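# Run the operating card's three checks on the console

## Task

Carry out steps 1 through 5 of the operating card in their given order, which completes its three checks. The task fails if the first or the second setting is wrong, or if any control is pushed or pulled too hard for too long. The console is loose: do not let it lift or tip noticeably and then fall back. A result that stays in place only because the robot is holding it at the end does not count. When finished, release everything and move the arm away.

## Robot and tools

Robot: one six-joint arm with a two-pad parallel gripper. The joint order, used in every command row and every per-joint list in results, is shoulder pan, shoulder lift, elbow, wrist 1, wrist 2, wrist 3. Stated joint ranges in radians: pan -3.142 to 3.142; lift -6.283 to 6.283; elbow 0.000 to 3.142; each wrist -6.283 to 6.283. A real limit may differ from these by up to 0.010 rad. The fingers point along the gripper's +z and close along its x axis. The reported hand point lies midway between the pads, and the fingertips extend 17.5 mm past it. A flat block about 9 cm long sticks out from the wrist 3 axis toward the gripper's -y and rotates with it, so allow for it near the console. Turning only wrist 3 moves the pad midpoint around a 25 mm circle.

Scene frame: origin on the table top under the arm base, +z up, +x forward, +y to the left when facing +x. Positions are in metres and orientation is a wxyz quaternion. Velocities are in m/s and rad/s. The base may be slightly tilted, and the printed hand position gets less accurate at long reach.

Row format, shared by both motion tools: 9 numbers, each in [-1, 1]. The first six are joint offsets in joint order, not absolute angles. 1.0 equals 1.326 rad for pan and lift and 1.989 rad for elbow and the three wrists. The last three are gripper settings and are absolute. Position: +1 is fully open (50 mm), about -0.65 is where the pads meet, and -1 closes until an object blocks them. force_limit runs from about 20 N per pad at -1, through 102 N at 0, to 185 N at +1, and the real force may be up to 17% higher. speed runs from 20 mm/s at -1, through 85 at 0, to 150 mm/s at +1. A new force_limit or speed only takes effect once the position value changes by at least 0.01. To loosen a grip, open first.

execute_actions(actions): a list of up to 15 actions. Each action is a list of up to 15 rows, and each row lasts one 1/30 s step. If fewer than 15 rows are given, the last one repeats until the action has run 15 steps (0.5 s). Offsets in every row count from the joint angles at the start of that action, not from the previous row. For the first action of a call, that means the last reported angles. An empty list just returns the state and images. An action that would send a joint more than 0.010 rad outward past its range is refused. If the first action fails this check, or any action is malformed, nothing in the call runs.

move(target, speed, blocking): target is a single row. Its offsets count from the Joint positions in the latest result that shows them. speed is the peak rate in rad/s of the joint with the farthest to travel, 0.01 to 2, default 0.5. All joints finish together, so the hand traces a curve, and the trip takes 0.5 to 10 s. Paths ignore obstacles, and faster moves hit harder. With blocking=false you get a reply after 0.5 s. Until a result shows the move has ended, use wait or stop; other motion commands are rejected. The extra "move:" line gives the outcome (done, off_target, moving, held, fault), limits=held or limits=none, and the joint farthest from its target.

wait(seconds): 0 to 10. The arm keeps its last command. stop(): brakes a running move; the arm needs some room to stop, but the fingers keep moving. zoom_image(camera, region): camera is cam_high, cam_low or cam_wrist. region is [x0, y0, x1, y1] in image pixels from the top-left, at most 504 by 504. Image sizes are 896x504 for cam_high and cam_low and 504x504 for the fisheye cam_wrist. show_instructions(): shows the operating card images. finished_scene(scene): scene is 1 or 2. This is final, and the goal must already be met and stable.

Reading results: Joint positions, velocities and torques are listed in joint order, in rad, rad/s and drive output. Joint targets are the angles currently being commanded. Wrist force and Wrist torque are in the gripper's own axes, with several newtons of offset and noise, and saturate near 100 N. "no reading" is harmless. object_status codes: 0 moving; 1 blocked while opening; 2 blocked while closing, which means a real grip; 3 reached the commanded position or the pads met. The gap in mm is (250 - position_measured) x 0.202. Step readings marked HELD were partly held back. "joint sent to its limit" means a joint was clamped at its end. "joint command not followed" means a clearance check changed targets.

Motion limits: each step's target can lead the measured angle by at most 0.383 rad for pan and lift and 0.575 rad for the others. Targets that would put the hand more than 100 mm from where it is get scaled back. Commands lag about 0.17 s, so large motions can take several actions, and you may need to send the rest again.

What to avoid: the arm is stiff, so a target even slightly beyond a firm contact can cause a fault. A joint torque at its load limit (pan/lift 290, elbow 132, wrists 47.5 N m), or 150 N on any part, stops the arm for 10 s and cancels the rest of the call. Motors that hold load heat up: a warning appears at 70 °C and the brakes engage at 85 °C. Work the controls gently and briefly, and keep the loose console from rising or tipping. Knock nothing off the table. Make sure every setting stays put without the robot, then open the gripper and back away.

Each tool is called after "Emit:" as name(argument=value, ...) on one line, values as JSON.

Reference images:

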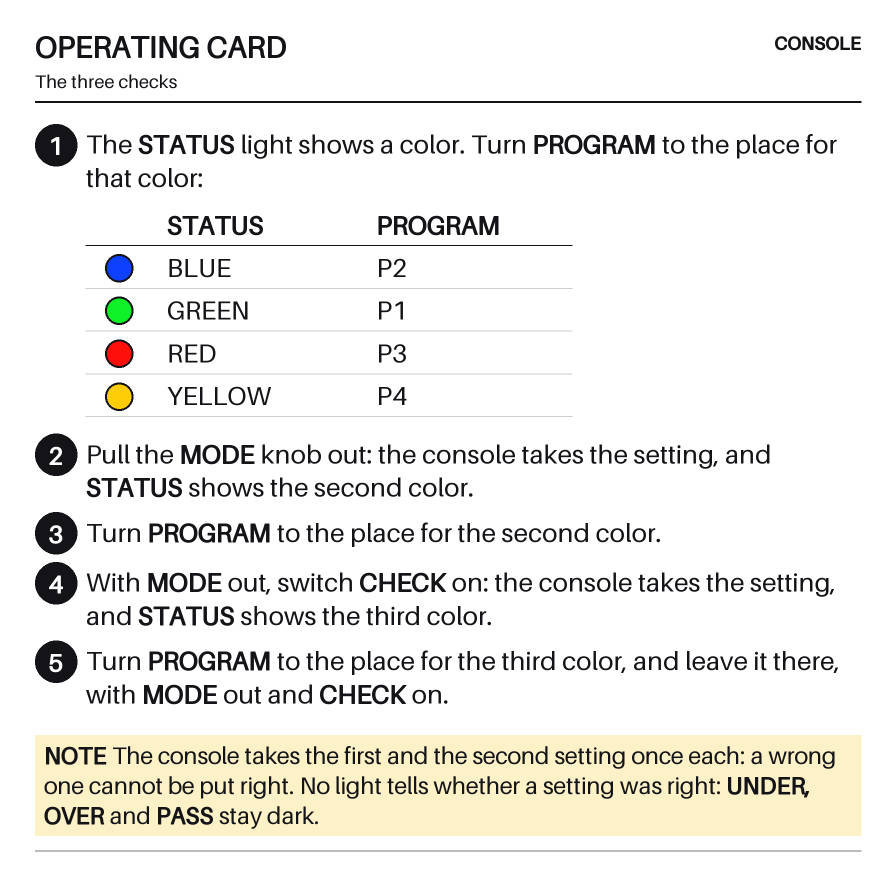

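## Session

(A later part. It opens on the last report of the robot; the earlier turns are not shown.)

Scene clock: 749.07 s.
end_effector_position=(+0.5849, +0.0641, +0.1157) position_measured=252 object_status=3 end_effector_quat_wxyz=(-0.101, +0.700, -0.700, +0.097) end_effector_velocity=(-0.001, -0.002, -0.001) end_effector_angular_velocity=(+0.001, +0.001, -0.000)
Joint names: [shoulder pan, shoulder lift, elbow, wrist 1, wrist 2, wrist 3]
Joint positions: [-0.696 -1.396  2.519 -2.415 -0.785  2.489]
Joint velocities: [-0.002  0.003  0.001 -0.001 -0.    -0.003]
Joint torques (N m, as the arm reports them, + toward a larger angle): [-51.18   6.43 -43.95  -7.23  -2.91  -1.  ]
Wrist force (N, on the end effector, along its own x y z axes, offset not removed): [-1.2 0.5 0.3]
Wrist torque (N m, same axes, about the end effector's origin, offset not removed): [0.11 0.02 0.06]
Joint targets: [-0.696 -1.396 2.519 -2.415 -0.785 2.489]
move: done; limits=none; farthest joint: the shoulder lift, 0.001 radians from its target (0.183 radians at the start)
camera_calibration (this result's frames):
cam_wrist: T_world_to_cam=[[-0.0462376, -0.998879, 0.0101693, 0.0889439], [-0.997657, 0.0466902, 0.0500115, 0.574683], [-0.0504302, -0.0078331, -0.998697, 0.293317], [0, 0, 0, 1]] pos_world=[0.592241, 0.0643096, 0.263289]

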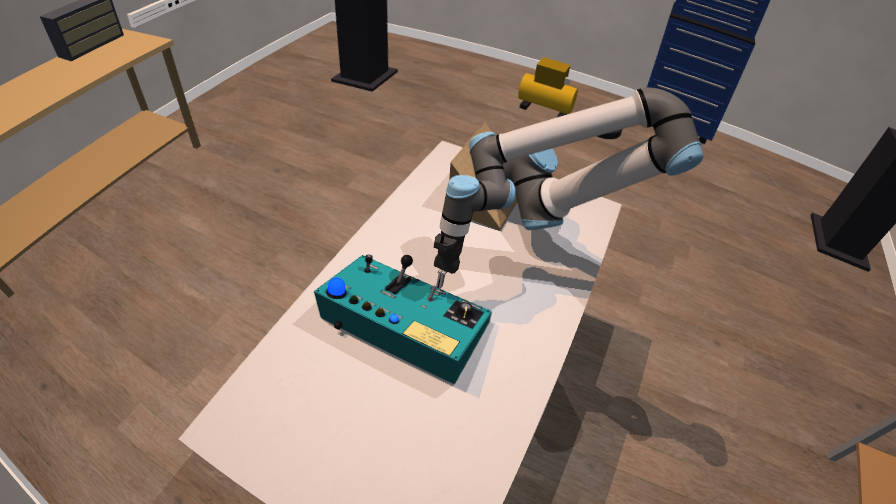

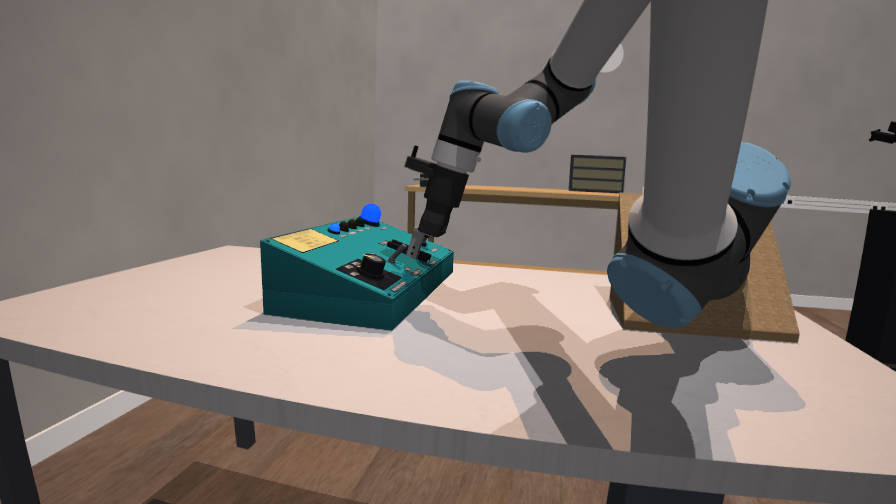

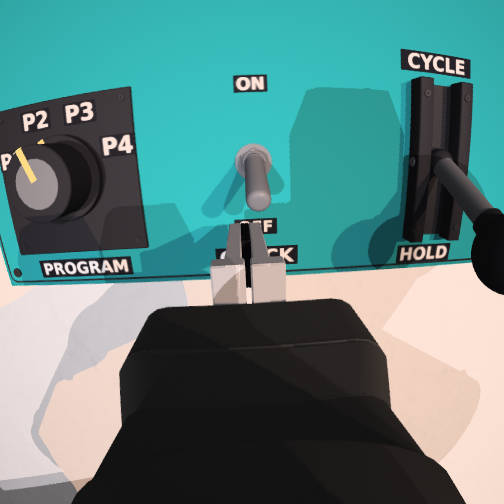

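Emit:
move(target=[0.0141,0.0202,-0.02366,0.00114,0.00257,0.01284,-1,-0.7,0.5], speed=0.05)

Emit:
zoom_image(camera="cam_low", region=[350, 190, 470, 310])

Scene clock: 761.33 s.
end_effector_position=(+0.6092, +0.0621, +0.1236) position_measured=252 object_status=3 end_effector_quat_wxyz=(-0.101, +0.700, -0.700, +0.097) end_effector_velocity=(+0.002, -0.000, +0.001) end_effector_angular_velocity=(-0.000, -0.001, +0.001)
Joint names: [shoulder pan, shoulder lift, elbow, wrist 1, wrist 2, wrist 3]
Joint positions: [-0.678 -1.369  2.473 -2.413 -0.78   2.514]
Joint velocities: [ 0.     0.001 -0.004  0.001  0.001 -0.   ]
Joint torques (N m, as the arm reports them, + toward a larger angle): [-31.77   0.32 -44.34  -0.96   3.64   2.67]
Wrist force (N, on the end effector, along its own x y z axes, offset not removed): [-0.1 -0.6 -3.3]
Wrist torque (N m, same axes, about the end effector's origin, offset not removed): [-0.15 -0.23 -0.13]
Joint targets: [-0.677 -1.369 2.472 -2.413 -0.780 2.514]
move: done; limits=none; farthest joint: the elbow, 0.001 radians from its target (0.047 radians at the start)
camera_calibration (this result's frames):
cam_wrist: T_world_to_cam=[[-0.0462537, -0.99888, 0.0100008, 0.0879958], [-0.997656, 0.0466978, 0.0500121, 0.598609], [-0.0504231, -0.00766408, -0.998699, 0.302402], [0, 0, 0, 1]] pos_world=[0.616524, 0.0622611, 0.271191]

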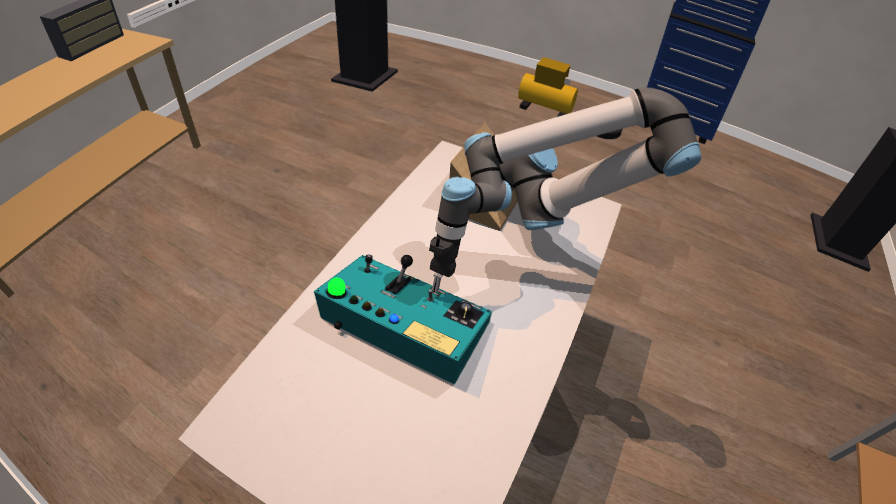

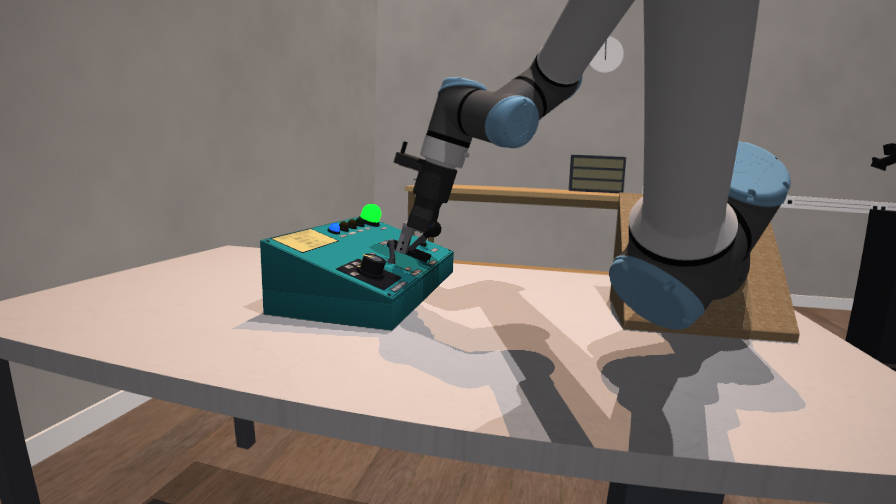

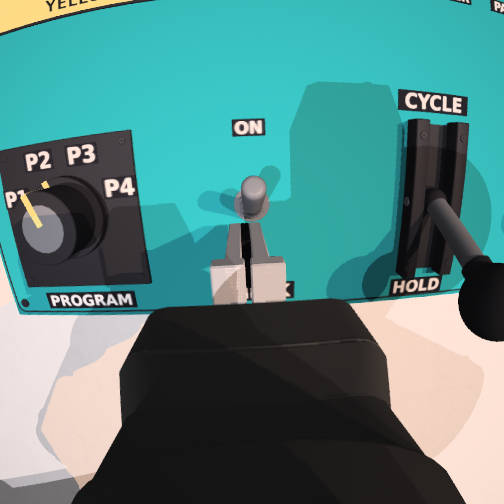

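Region (350, 190, 470, 310) of cam_low's 896x504 image, scaled by 4.200, with more detail than that image has.

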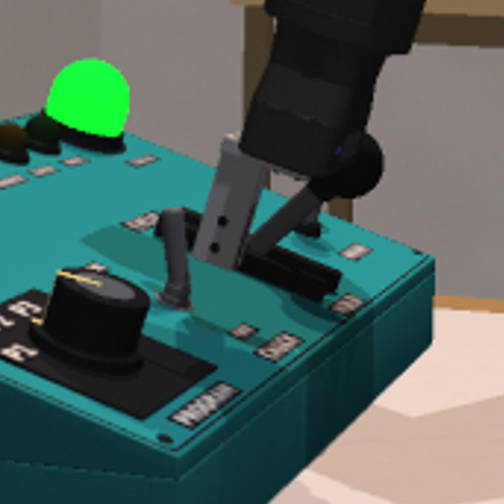

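Emit:
move(target=[0.09575,-0.15786,0.02384,0.01629,0.01228,0.09029,-1,-0.7,0.5], speed=0.35)

Emit:
execute_actions(actions=[[[0,0,0,0,0,0,1,-0.7,1]]])

Scene clock: 795.63 s.
end_effector_position=(+0.5847, +0.1768, +0.1161) position_measured=252 object_status=3 end_effector_quat_wxyz=(-0.100, +0.700, -0.700, +0.097) end_effector_velocity=(-0.000, +0.001, +0.000) end_effector_angular_velocity=(+0.000, -0.000, +0.000)
Joint names: [shoulder pan, shoulder lift, elbow, wrist 1, wrist 2, wrist 3]
Joint positions: [-0.551 -1.578  2.52  -2.381 -0.755  2.694]
Joint velocities: [ 0.    -0.002  0.001  0.001  0.     0.001]
Joint torques (N m, as the arm reports them, + toward a larger angle): [-20.58 -13.23 -28.09  -0.5    3.53   3.42]
Wrist force (N, on the end effector, along its own x y z axes, offset not removed): [-1.6 -2.7 3.0]
Wrist torque (N m, same axes, about the end effector's origin, offset not removed): [-0.40 0.21 -0.04]
Joint targets: [-0.551 -1.579 2.520 -2.381 -0.755 2.694]
move: done; limits=none; farthest joint: the elbow, 0.001 radians from its target (0.048 radians at the start)
camera_calibration (this result's frames):
cam_wrist: T_world_to_cam=[[-0.0463727, -0.99887, 0.0103915, 0.201594], [-0.997646, 0.0468369, 0.0500824, 0.569156], [-0.0505125, -0.00804459, -0.998691, 0.294673], [0, 0, 0, 1]] pos_world=[0.592049, 0.177079, 0.263688]

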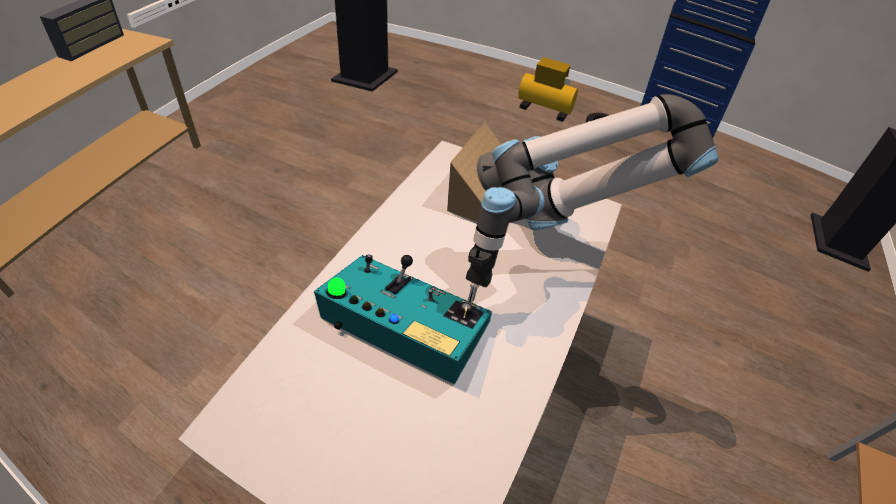

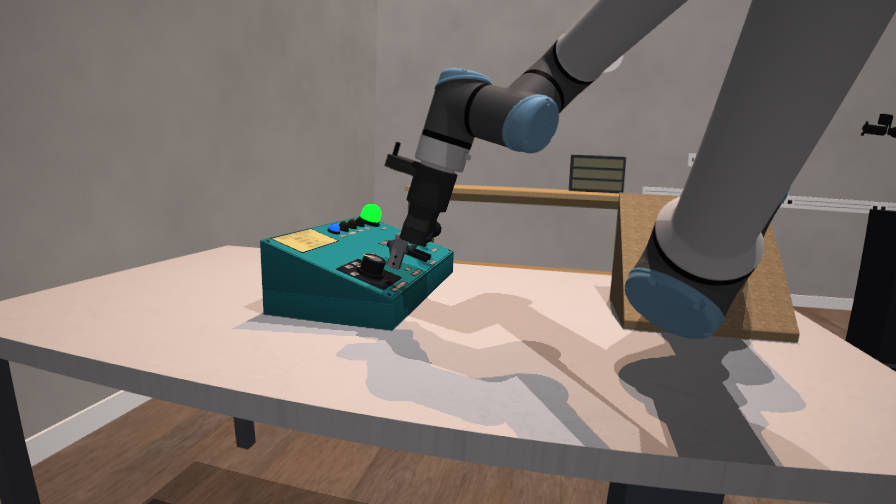

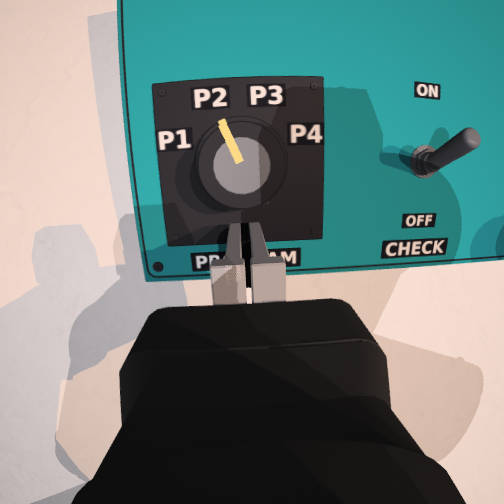

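Scene clock: 796.13 s.
end_effector_position=(+0.5847, +0.1769, +0.1161) position_measured=3 object_status=0 end_effector_quat_wxyz=(-0.100, +0.700, -0.700, +0.097) end_effector_velocity=(-0.000, -0.000, +0.001) end_effector_angular_velocity=(-0.003, -0.001, +0.001)
Joint names: [shoulder pan, shoulder lift, elbow, wrist 1, wrist 2, wrist 3]
Joint positions: [-0.551 -1.578  2.52  -2.381 -0.755  2.694]
Joint velocities: [-0.001 -0.002 -0.     0.    -0.002 -0.   ]
Joint torques (N m, as the arm reports them, + toward a larger angle): [-39.41   0.54 -33.35  -1.37   3.4   -1.06]
Wrist force (N, on the end effector, along its own x y z axes, offset not removed): [-3.9 0.6 3.3]
Wrist torque (N m, same axes, about the end effector's origin, offset not removed): [0.38 0.62 0.07]
Joint targets: [-0.551 -1.578 2.520 -2.381 -0.755 2.694]
Step readings (joint positions):
0: [-0.551 -1.578 2.520 -2.381 -0.755 2.694]
1: [-0.551 -1.578 2.520 -2.381 -0.755 2.694]
2: [-0.551 -1.578 2.520 -2.381 -0.755 2.694]
4: [-0.551 -1.578 2.520 -2.381 -0.755 2.694]
8: [-0.551 -1.578 2.520 -2.381 -0.755 2.694]
15: Joint positions above
camera_calibration (this result's frames):
cam_wrist: T_world_to_cam=[[-0.0463703, -0.99887, 0.0103876, 0.201652], [-0.997646, 0.0468343, 0.0500806, 0.569135], [-0.0505106, -0.00804089, -0.998691, 0.294665], [0, 0, 0, 1]] pos_world=[0.59203, 0.177139, 0.263682]

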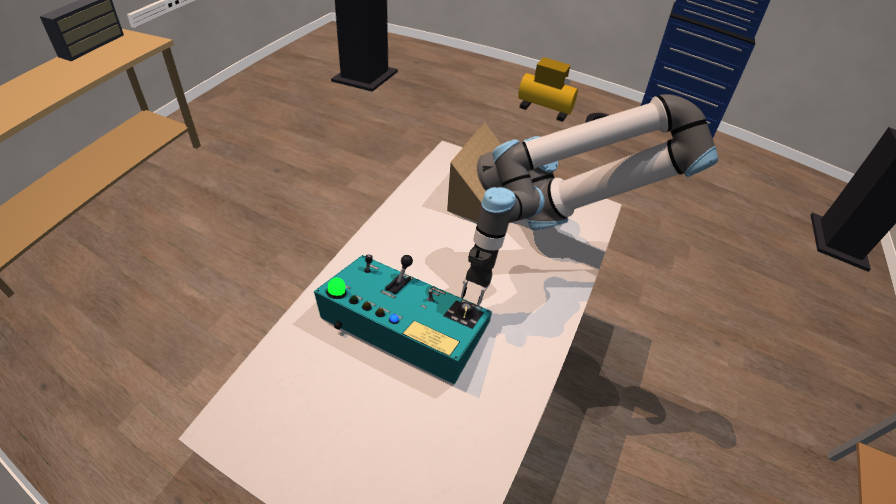

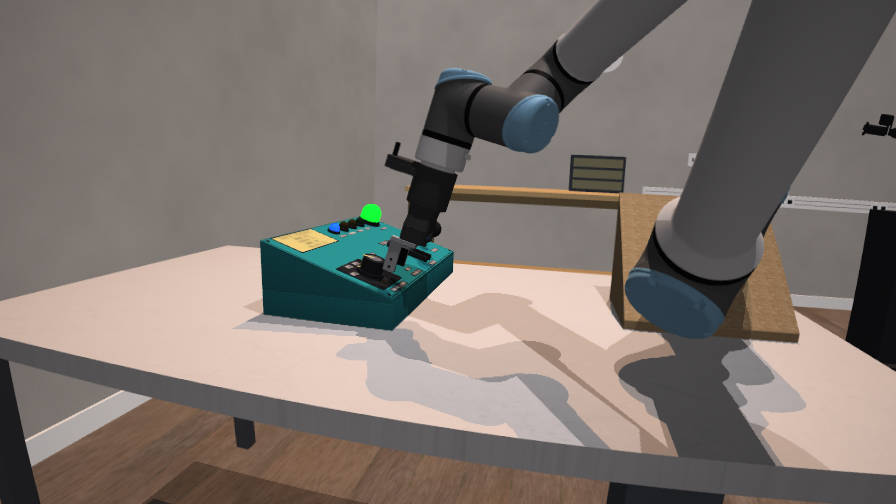

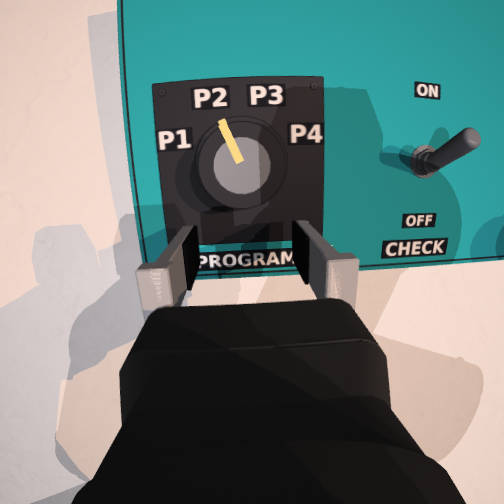

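Emit:
move(target=[0.0335,0.0633,-0.03545,-0.0305,0.00235,0.0325,1,-0.7,1], speed=0.25)

Emit:
execute_actions(actions=[[[0,0,0,0,0,0,-1,-0.7,-0.6]]])

Emit:
move(target=[-0.0084,0.01121,-0.00099,-0.0005,-0.0005,-0.20561,-1,-0.7,-0.6], speed=0.8)

Scene clock: 805.33 s.
end_effector_position=(+0.6279, +0.1771, +0.1151) position_measured=3 object_status=3 end_effector_quat_wxyz=(-0.100, +0.700, -0.700, +0.097) end_effector_velocity=(+0.002, +0.000, +0.001) end_effector_angular_velocity=(-0.001, -0.001, +0.000)
Joint names: [shoulder pan, shoulder lift, elbow, wrist 1, wrist 2, wrist 3]
Joint positions: [-0.507 -1.495  2.45  -2.441 -0.751  2.758]
Joint velocities: [ 0.001  0.001 -0.003 -0.001 -0.     0.003]
Joint torques (N m, as the arm reports them, + toward a larger angle): [-23.8    2.27 -43.05  -6.64   3.12   3.17]
Wrist force (N, on the end effector, along its own x y z axes, offset not removed): [-3.2 1.4 0.4]
Wrist torque (N m, same axes, about the end effector's origin, offset not removed): [0.35 0.57 -0.05]
Joint targets: [-0.506 -1.495 2.449 -2.441 -0.751 2.758]
move: done; limits=none; farthest joint: the shoulder lift, 0.001 radians from its target (0.084 radians at the start)
camera_calibration (this result's frames):
cam_wrist: T_world_to_cam=[[-0.0463841, -0.998868, 0.0105224, 0.203872], [-0.997647, 0.0468546, 0.0500453, 0.612306], [-0.0504816, -0.00817636, -0.998692, 0.295903], [0, 0, 0, 1]] pos_world=[0.635259, 0.177371, 0.262728]

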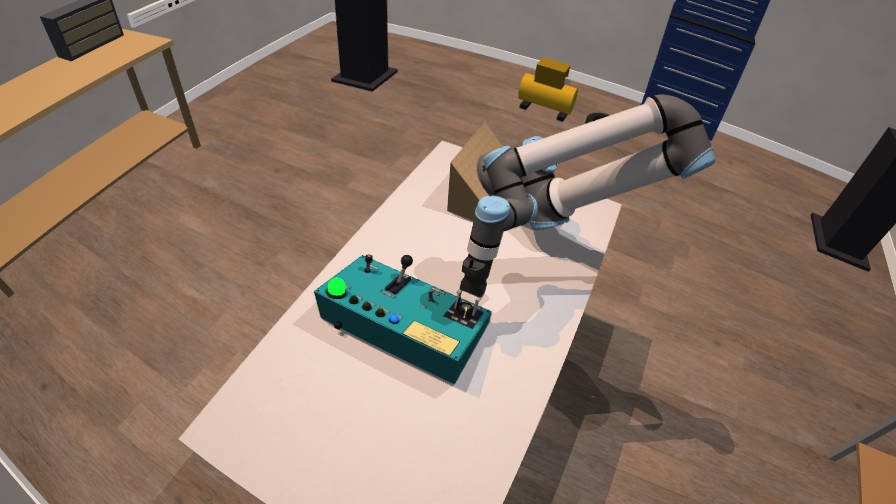

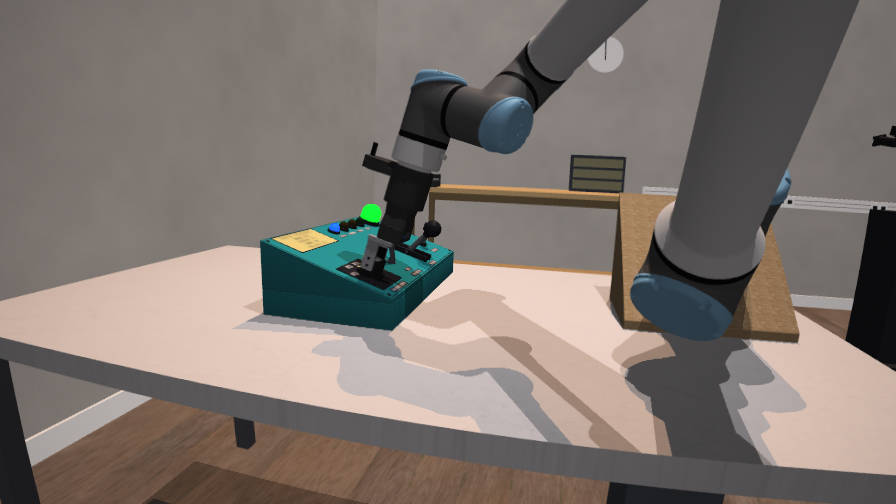

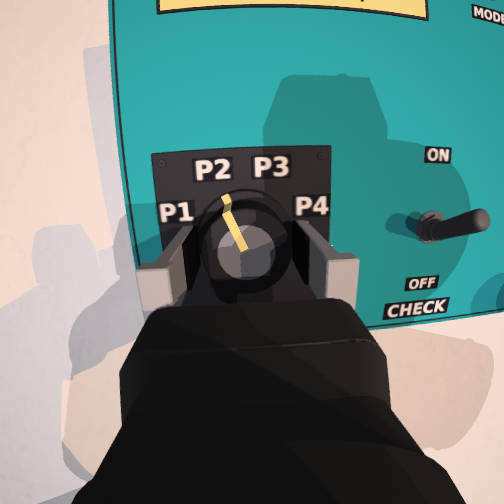

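Scene clock: 805.83 s.
end_effector_position=(+0.6280, +0.1771, +0.1151) position_measured=37 object_status=2 end_effector_quat_wxyz=(-0.100, +0.700, -0.700, +0.097) end_effector_velocity=(+0.000, +0.001, +0.000) end_effector_angular_velocity=(-0.001, -0.000, +0.004)
Joint names: [shoulder pan, shoulder lift, elbow, wrist 1, wrist 2, wrist 3]
Joint positions: [-0.507 -1.495  2.45  -2.441 -0.751  2.758]
Joint velocities: [ 0.001 -0.001 -0.001  0.     0.    -0.003]
Joint torques (N m, as the arm reports them, + toward a larger angle): [-40.48 -15.43 -29.07  -4.66   3.68  -0.61]
Wrist force (N, on the end effector, along its own x y z axes, offset not removed): [3.8 -1.3 1.9]
Wrist torque (N m, same axes, about the end effector's origin, offset not removed): [0.08 0.36 -0.01]
Joint targets: [-0.507 -1.495 2.450 -2.441 -0.751 2.758]
Step readings (joint positions):
0: [-0.507 -1.495 2.450 -2.441 -0.751 2.758]
1: [-0.507 -1.495 2.450 -2.441 -0.751 2.758]
2: [-0.507 -1.495 2.450 -2.441 -0.751 2.758]
4: [-0.507 -1.495 2.450 -2.441 -0.751 2.758]
8: [-0.507 -1.495 2.450 -2.441 -0.751 2.758]
15: Joint positions above
camera_calibration (this result's frames):
cam_wrist: T_world_to_cam=[[-0.0463824, -0.998868, 0.0105223, 0.203874], [-0.997648, 0.0468529, 0.0500422, 0.612364], [-0.0504785, -0.00817648, -0.998692, 0.295901], [0, 0, 0, 1]] pos_world=[0.635317, 0.177372, 0.262725]

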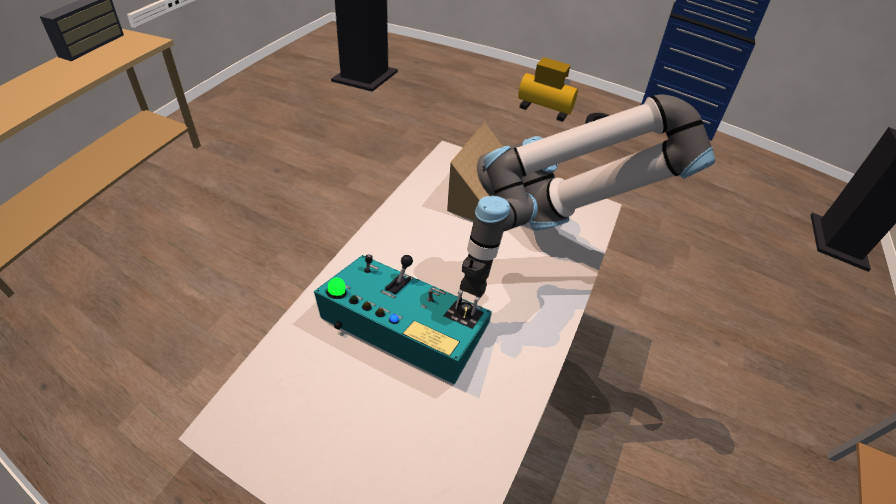

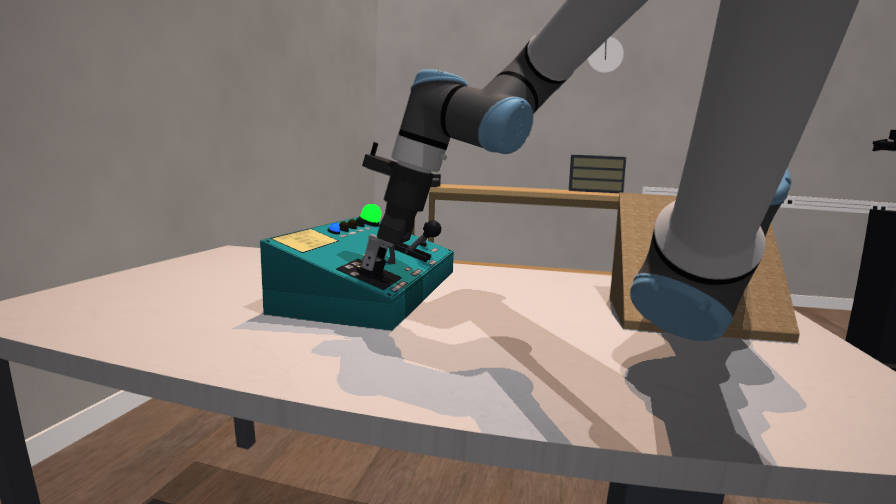

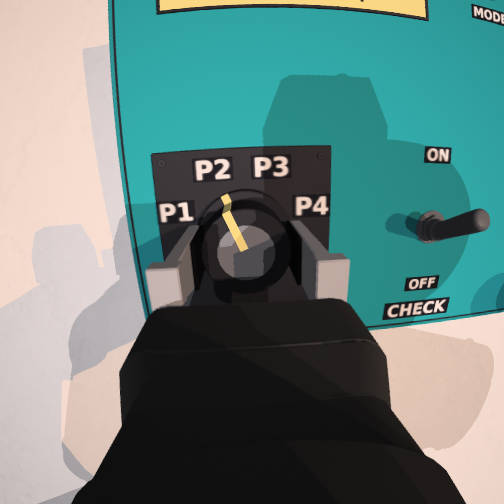

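Scene clock: 807.20 s.
end_effector_position=(+0.6280, +0.1771, +0.1152) position_measured=37 object_status=2 end_effector_quat_wxyz=(-0.079, +0.823, -0.550, +0.115) end_effector_velocity=(+0.000, +0.001, -0.000) end_effector_angular_velocity=(-0.000, -0.000, +0.002)
Joint names: [shoulder pan, shoulder lift, elbow, wrist 1, wrist 2, wrist 3]
Joint positions: [-0.518 -1.48   2.448 -2.442 -0.752  2.35 ]
Joint velocities: [ 0.001 -0.    -0.    -0.     0.    -0.002]
Joint torques (N m, as the arm reports them, + toward a larger angle): [-50.52   5.54 -41.39  -5.56  -2.75  -1.73]
Wrist force (N, on the end effector, along its own x y z axes, offset not removed): [-3.2 2.6 -6.3]
Wrist torque (N m, same axes, about the end effector's origin, offset not removed): [-0.02 1.38 0.07]
Joint targets: [-0.518 -1.480 2.448 -2.442 -0.752 2.349]
move: done; limits=none; farthest joint: the shoulder pan, 0.000 radians from its target (0.012 radians at the start)
camera_calibration (this result's frames):
cam_wrist: T_world_to_cam=[[0.323493, -0.938923, 0.117373, -0.0513115], [-0.945974, -0.318016, 0.0632442, 0.643022], [-0.0220551, -0.13149, -0.991072, 0.299029], [0, 0, 0, 1]] pos_world=[0.631476, 0.195633, 0.261715]

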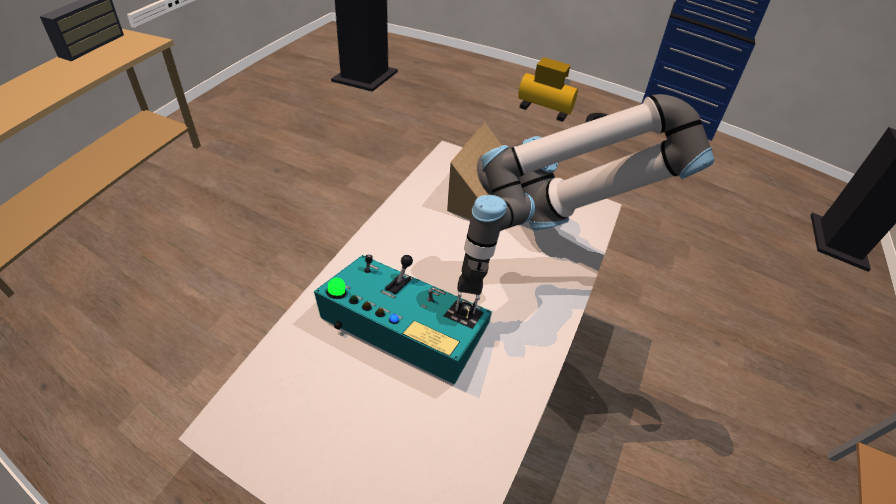

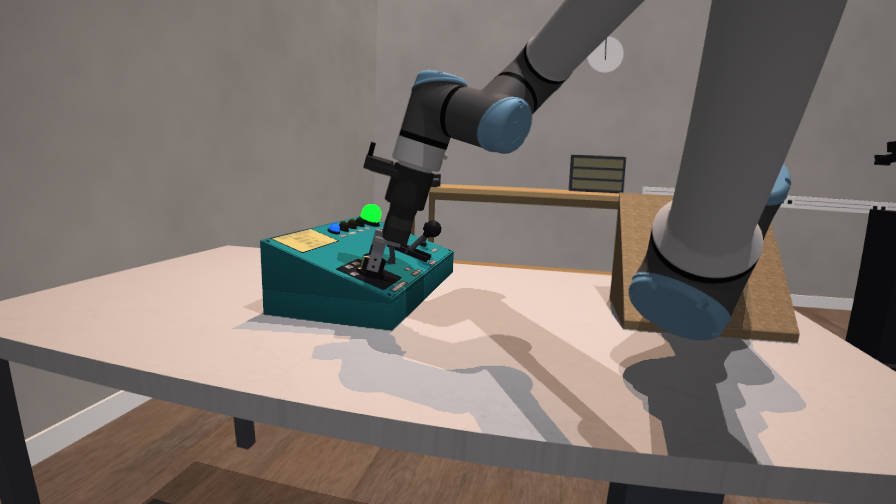

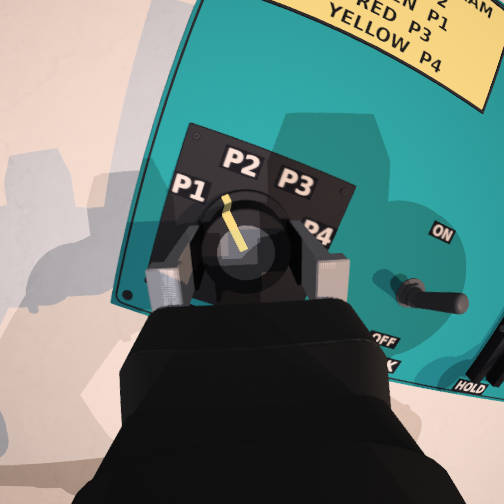

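Emit:
move(target=[-0.00547,0.01304,-0.00447,-0.00035,-0.00036,-0.20275,-1,-0.7,-0.6], speed=0.8)

Emit:
execute_actions(actions=[[[0,0,0,0,0,0,1,-0.7,0]]])

Emit:
move(target=[-0.163,-0.226,-0.02,0.287,-0.011,-0.158,1,-0.7,0], speed=0.6)

Scene clock: 819.67 s.
end_effector_position=(+0.6280, +0.1771, +0.1152) position_measured=37 object_status=2 end_effector_quat_wxyz=(-0.056, +0.915, -0.379, +0.128) end_effector_velocity=(-0.000, +0.000, +0.000) end_effector_angular_velocity=(-0.003, -0.000, +0.006)
Joint names: [shoulder pan, shoulder lift, elbow, wrist 1, wrist 2, wrist 3]
Joint positions: [-0.525 -1.463  2.439 -2.443 -0.752  1.947]
Joint velocities: [ 0.001 -0.001  0.    -0.    -0.001 -0.005]
Joint torques (N m, as the arm reports them, + toward a larger angle): [-58.66   1.4  -45.14  -7.11  -4.95  -0.52]
Wrist force (N, on the end effector, along its own x y z axes, offset not removed): [-11.6 -7.3 3.0]
Wrist torque (N m, same axes, about the end effector's origin, offset not removed): [-0.45 1.66 -0.14]
Joint targets: [-0.525 -1.463 2.439 -2.443 -0.753 1.946]
move: done; limits=none; farthest joint: the shoulder pan, 0.000 radians from its target (0.008 radians at the start)
camera_calibration (this result's frames):
cam_wrist: T_world_to_cam=[[0.643042, -0.736366, 0.210386, -0.298571], [-0.76423, -0.634761, 0.114153, 0.579138], [0.0494865, -0.234188, -0.970931, 0.269992], [0, 0, 0, 1]] pos_world=[0.621227, 0.210986, 0.258848]

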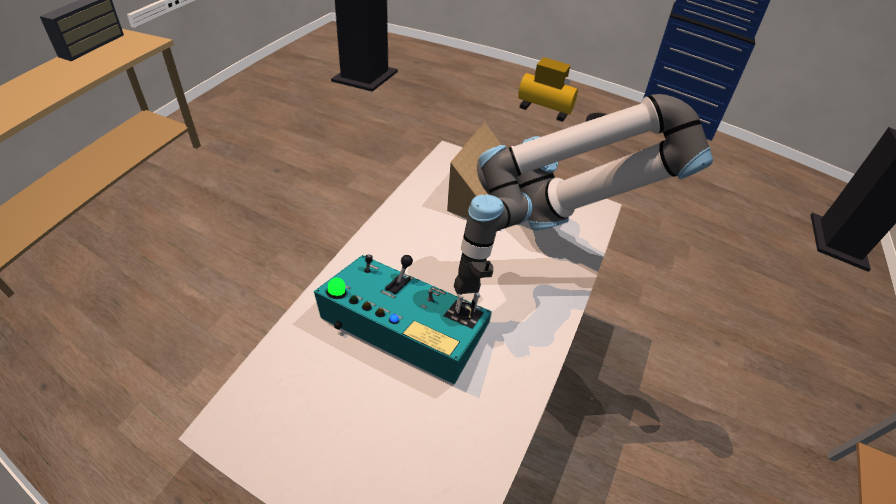

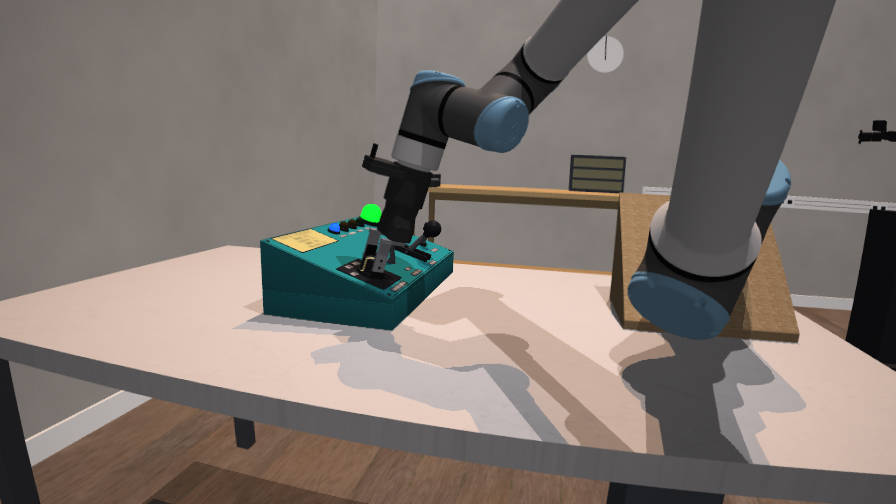

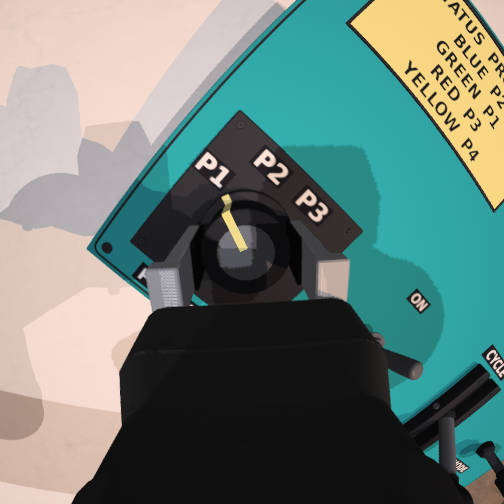

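Scene clock: 820.17 s.
end_effector_position=(+0.6280, +0.1771, +0.1152) position_measured=3 object_status=3 end_effector_quat_wxyz=(-0.055, +0.915, -0.379, +0.128) end_effector_velocity=(+0.000, -0.000, -0.000) end_effector_angular_velocity=(+0.001, +0.000, -0.000)
Joint names: [shoulder pan, shoulder lift, elbow, wrist 1, wrist 2, wrist 3]
Joint positions: [-0.525 -1.463  2.439 -2.443 -0.753  1.947]
Joint velocities: [-0.     0.001 -0.    -0.     0.001 -0.   ]
Joint torques (N m, as the arm reports them, + toward a larger angle): [-41.98  -1.09 -36.08  -6.68  -0.13   2.85]
Wrist force (N, on the end effector, along its own x y z axes, offset not removed): [-6.2 -0.2 -1.2]
Wrist torque (N m, same axes, about the end effector's origin, offset not removed): [0.00 1.08 0.06]
Joint targets: [-0.525 -1.463 2.439 -2.443 -0.752 1.947]
Step readings (joint positions):
0: [-0.525 -1.463 2.439 -2.443 -0.752 1.947]
1: [-0.525 -1.463 2.439 -2.443 -0.752 1.947]
2: [-0.525 -1.463 2.439 -2.443 -0.753 1.947]
4: [-0.525 -1.463 2.439 -2.443 -0.753 1.947]
8: [-0.525 -1.463 2.439 -2.443 -0.753 1.947]
15: Joint positions above
camera_calibration (this result's frames):
cam_wrist: T_world_to_cam=[[0.643073, -0.736309, 0.210493, -0.298674], [-0.764203, -0.63478, 0.114228, 0.579099], [0.0495099, -0.234316, -0.970899, 0.270016], [0, 0, 0, 1]] pos_world=[0.62125, 0.210954, 0.258877]

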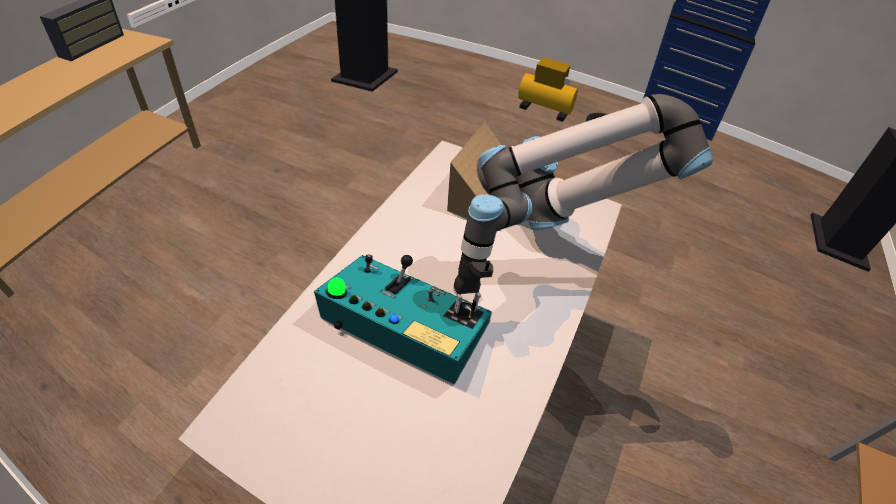

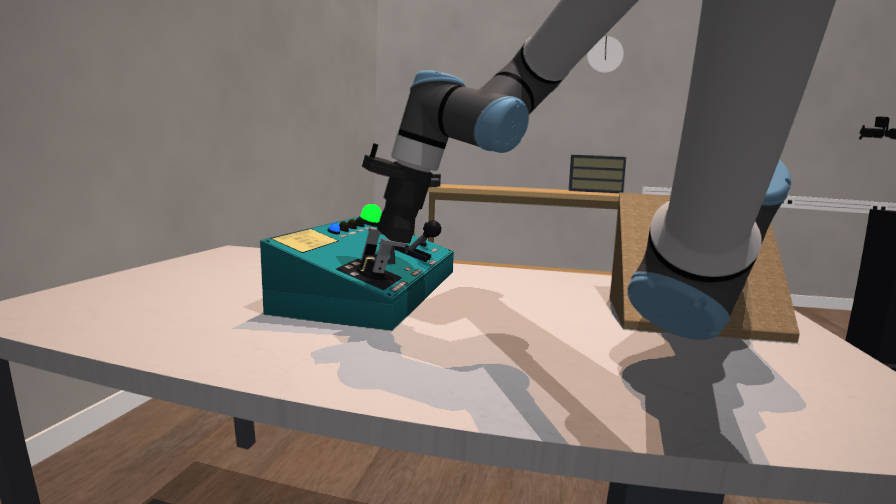

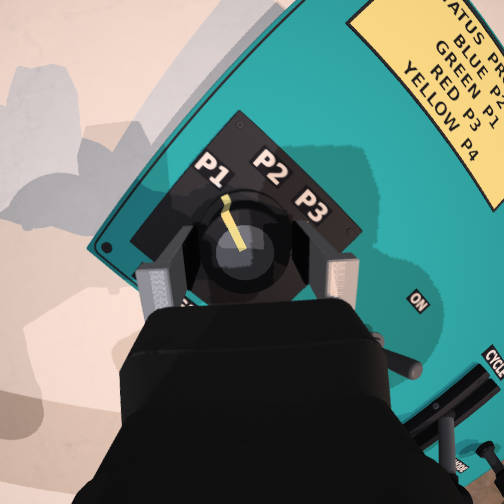

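Scene clock: 821.93 s.
end_effector_position=(+0.5626, +0.1975, +0.2428) position_measured=3 object_status=3 end_effector_quat_wxyz=(-0.068, +0.915, -0.376, +0.127) end_effector_velocity=(-0.000, +0.000, +0.001) end_effector_angular_velocity=(-0.001, -0.000, +0.001)
Joint names: [shoulder pan, shoulder lift, elbow, wrist 1, wrist 2, wrist 3]
Joint positions: [-0.741 -1.762  2.399 -1.873 -0.774  1.633]
Joint velocities: [-0.001 -0.002 -0.002  0.004 -0.001 -0.002]
Joint torques (N m, as the arm reports them, + toward a larger angle): [-44.18  -2.35 -51.69  -0.71  -3.08  -1.48]
Wrist force (N, on the end effector, along its own x y z axes, offset not removed): [-0.4 4.1 -2.7]
Wrist torque (N m, same axes, about the end effector's origin, offset not removed): [0.76 -0.14 0.02]
Joint targets: [-0.741 -1.762 2.399 -1.872 -0.774 1.632]
move: done; limits=none; farthest joint: the shoulder pan, 0.000 radians from its target (0.216 radians at the start)
camera_calibration (this result's frames):
cam_wrist: T_world_to_cam=[[0.647584, -0.735719, 0.198375, -0.268146], [-0.759692, -0.643587, 0.0930827, 0.531861], [0.059189, -0.210983, -0.975696, 0.393068], [0, 0, 0, 1]] pos_world=[0.554433, 0.227949, 0.387202]

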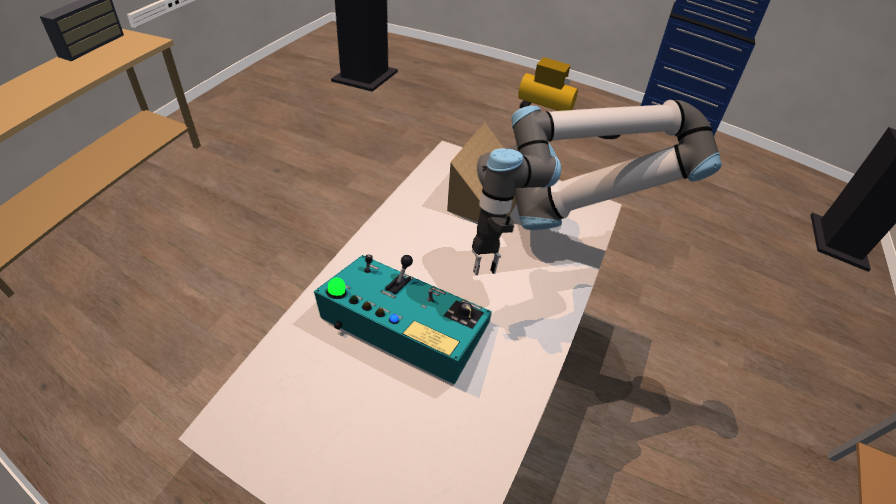

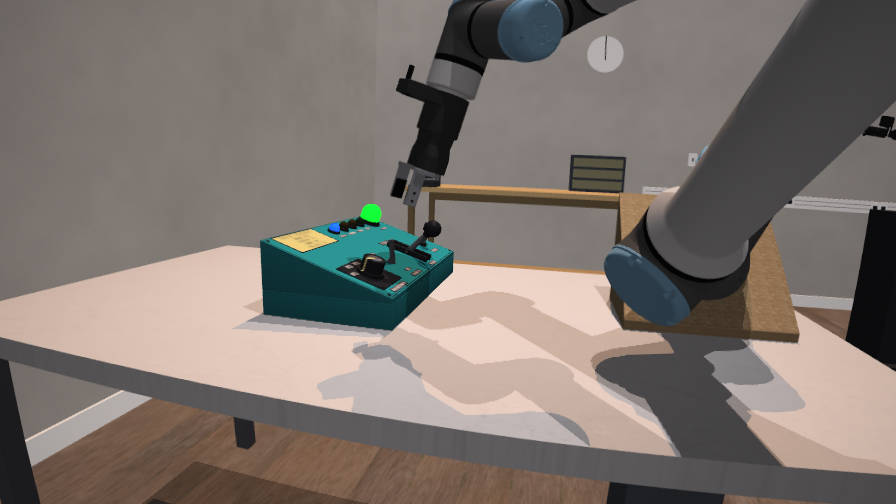

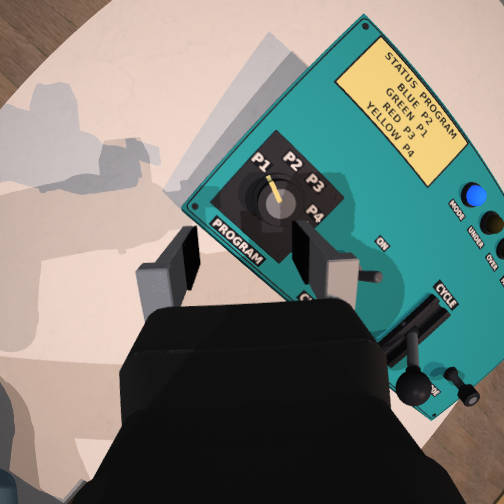

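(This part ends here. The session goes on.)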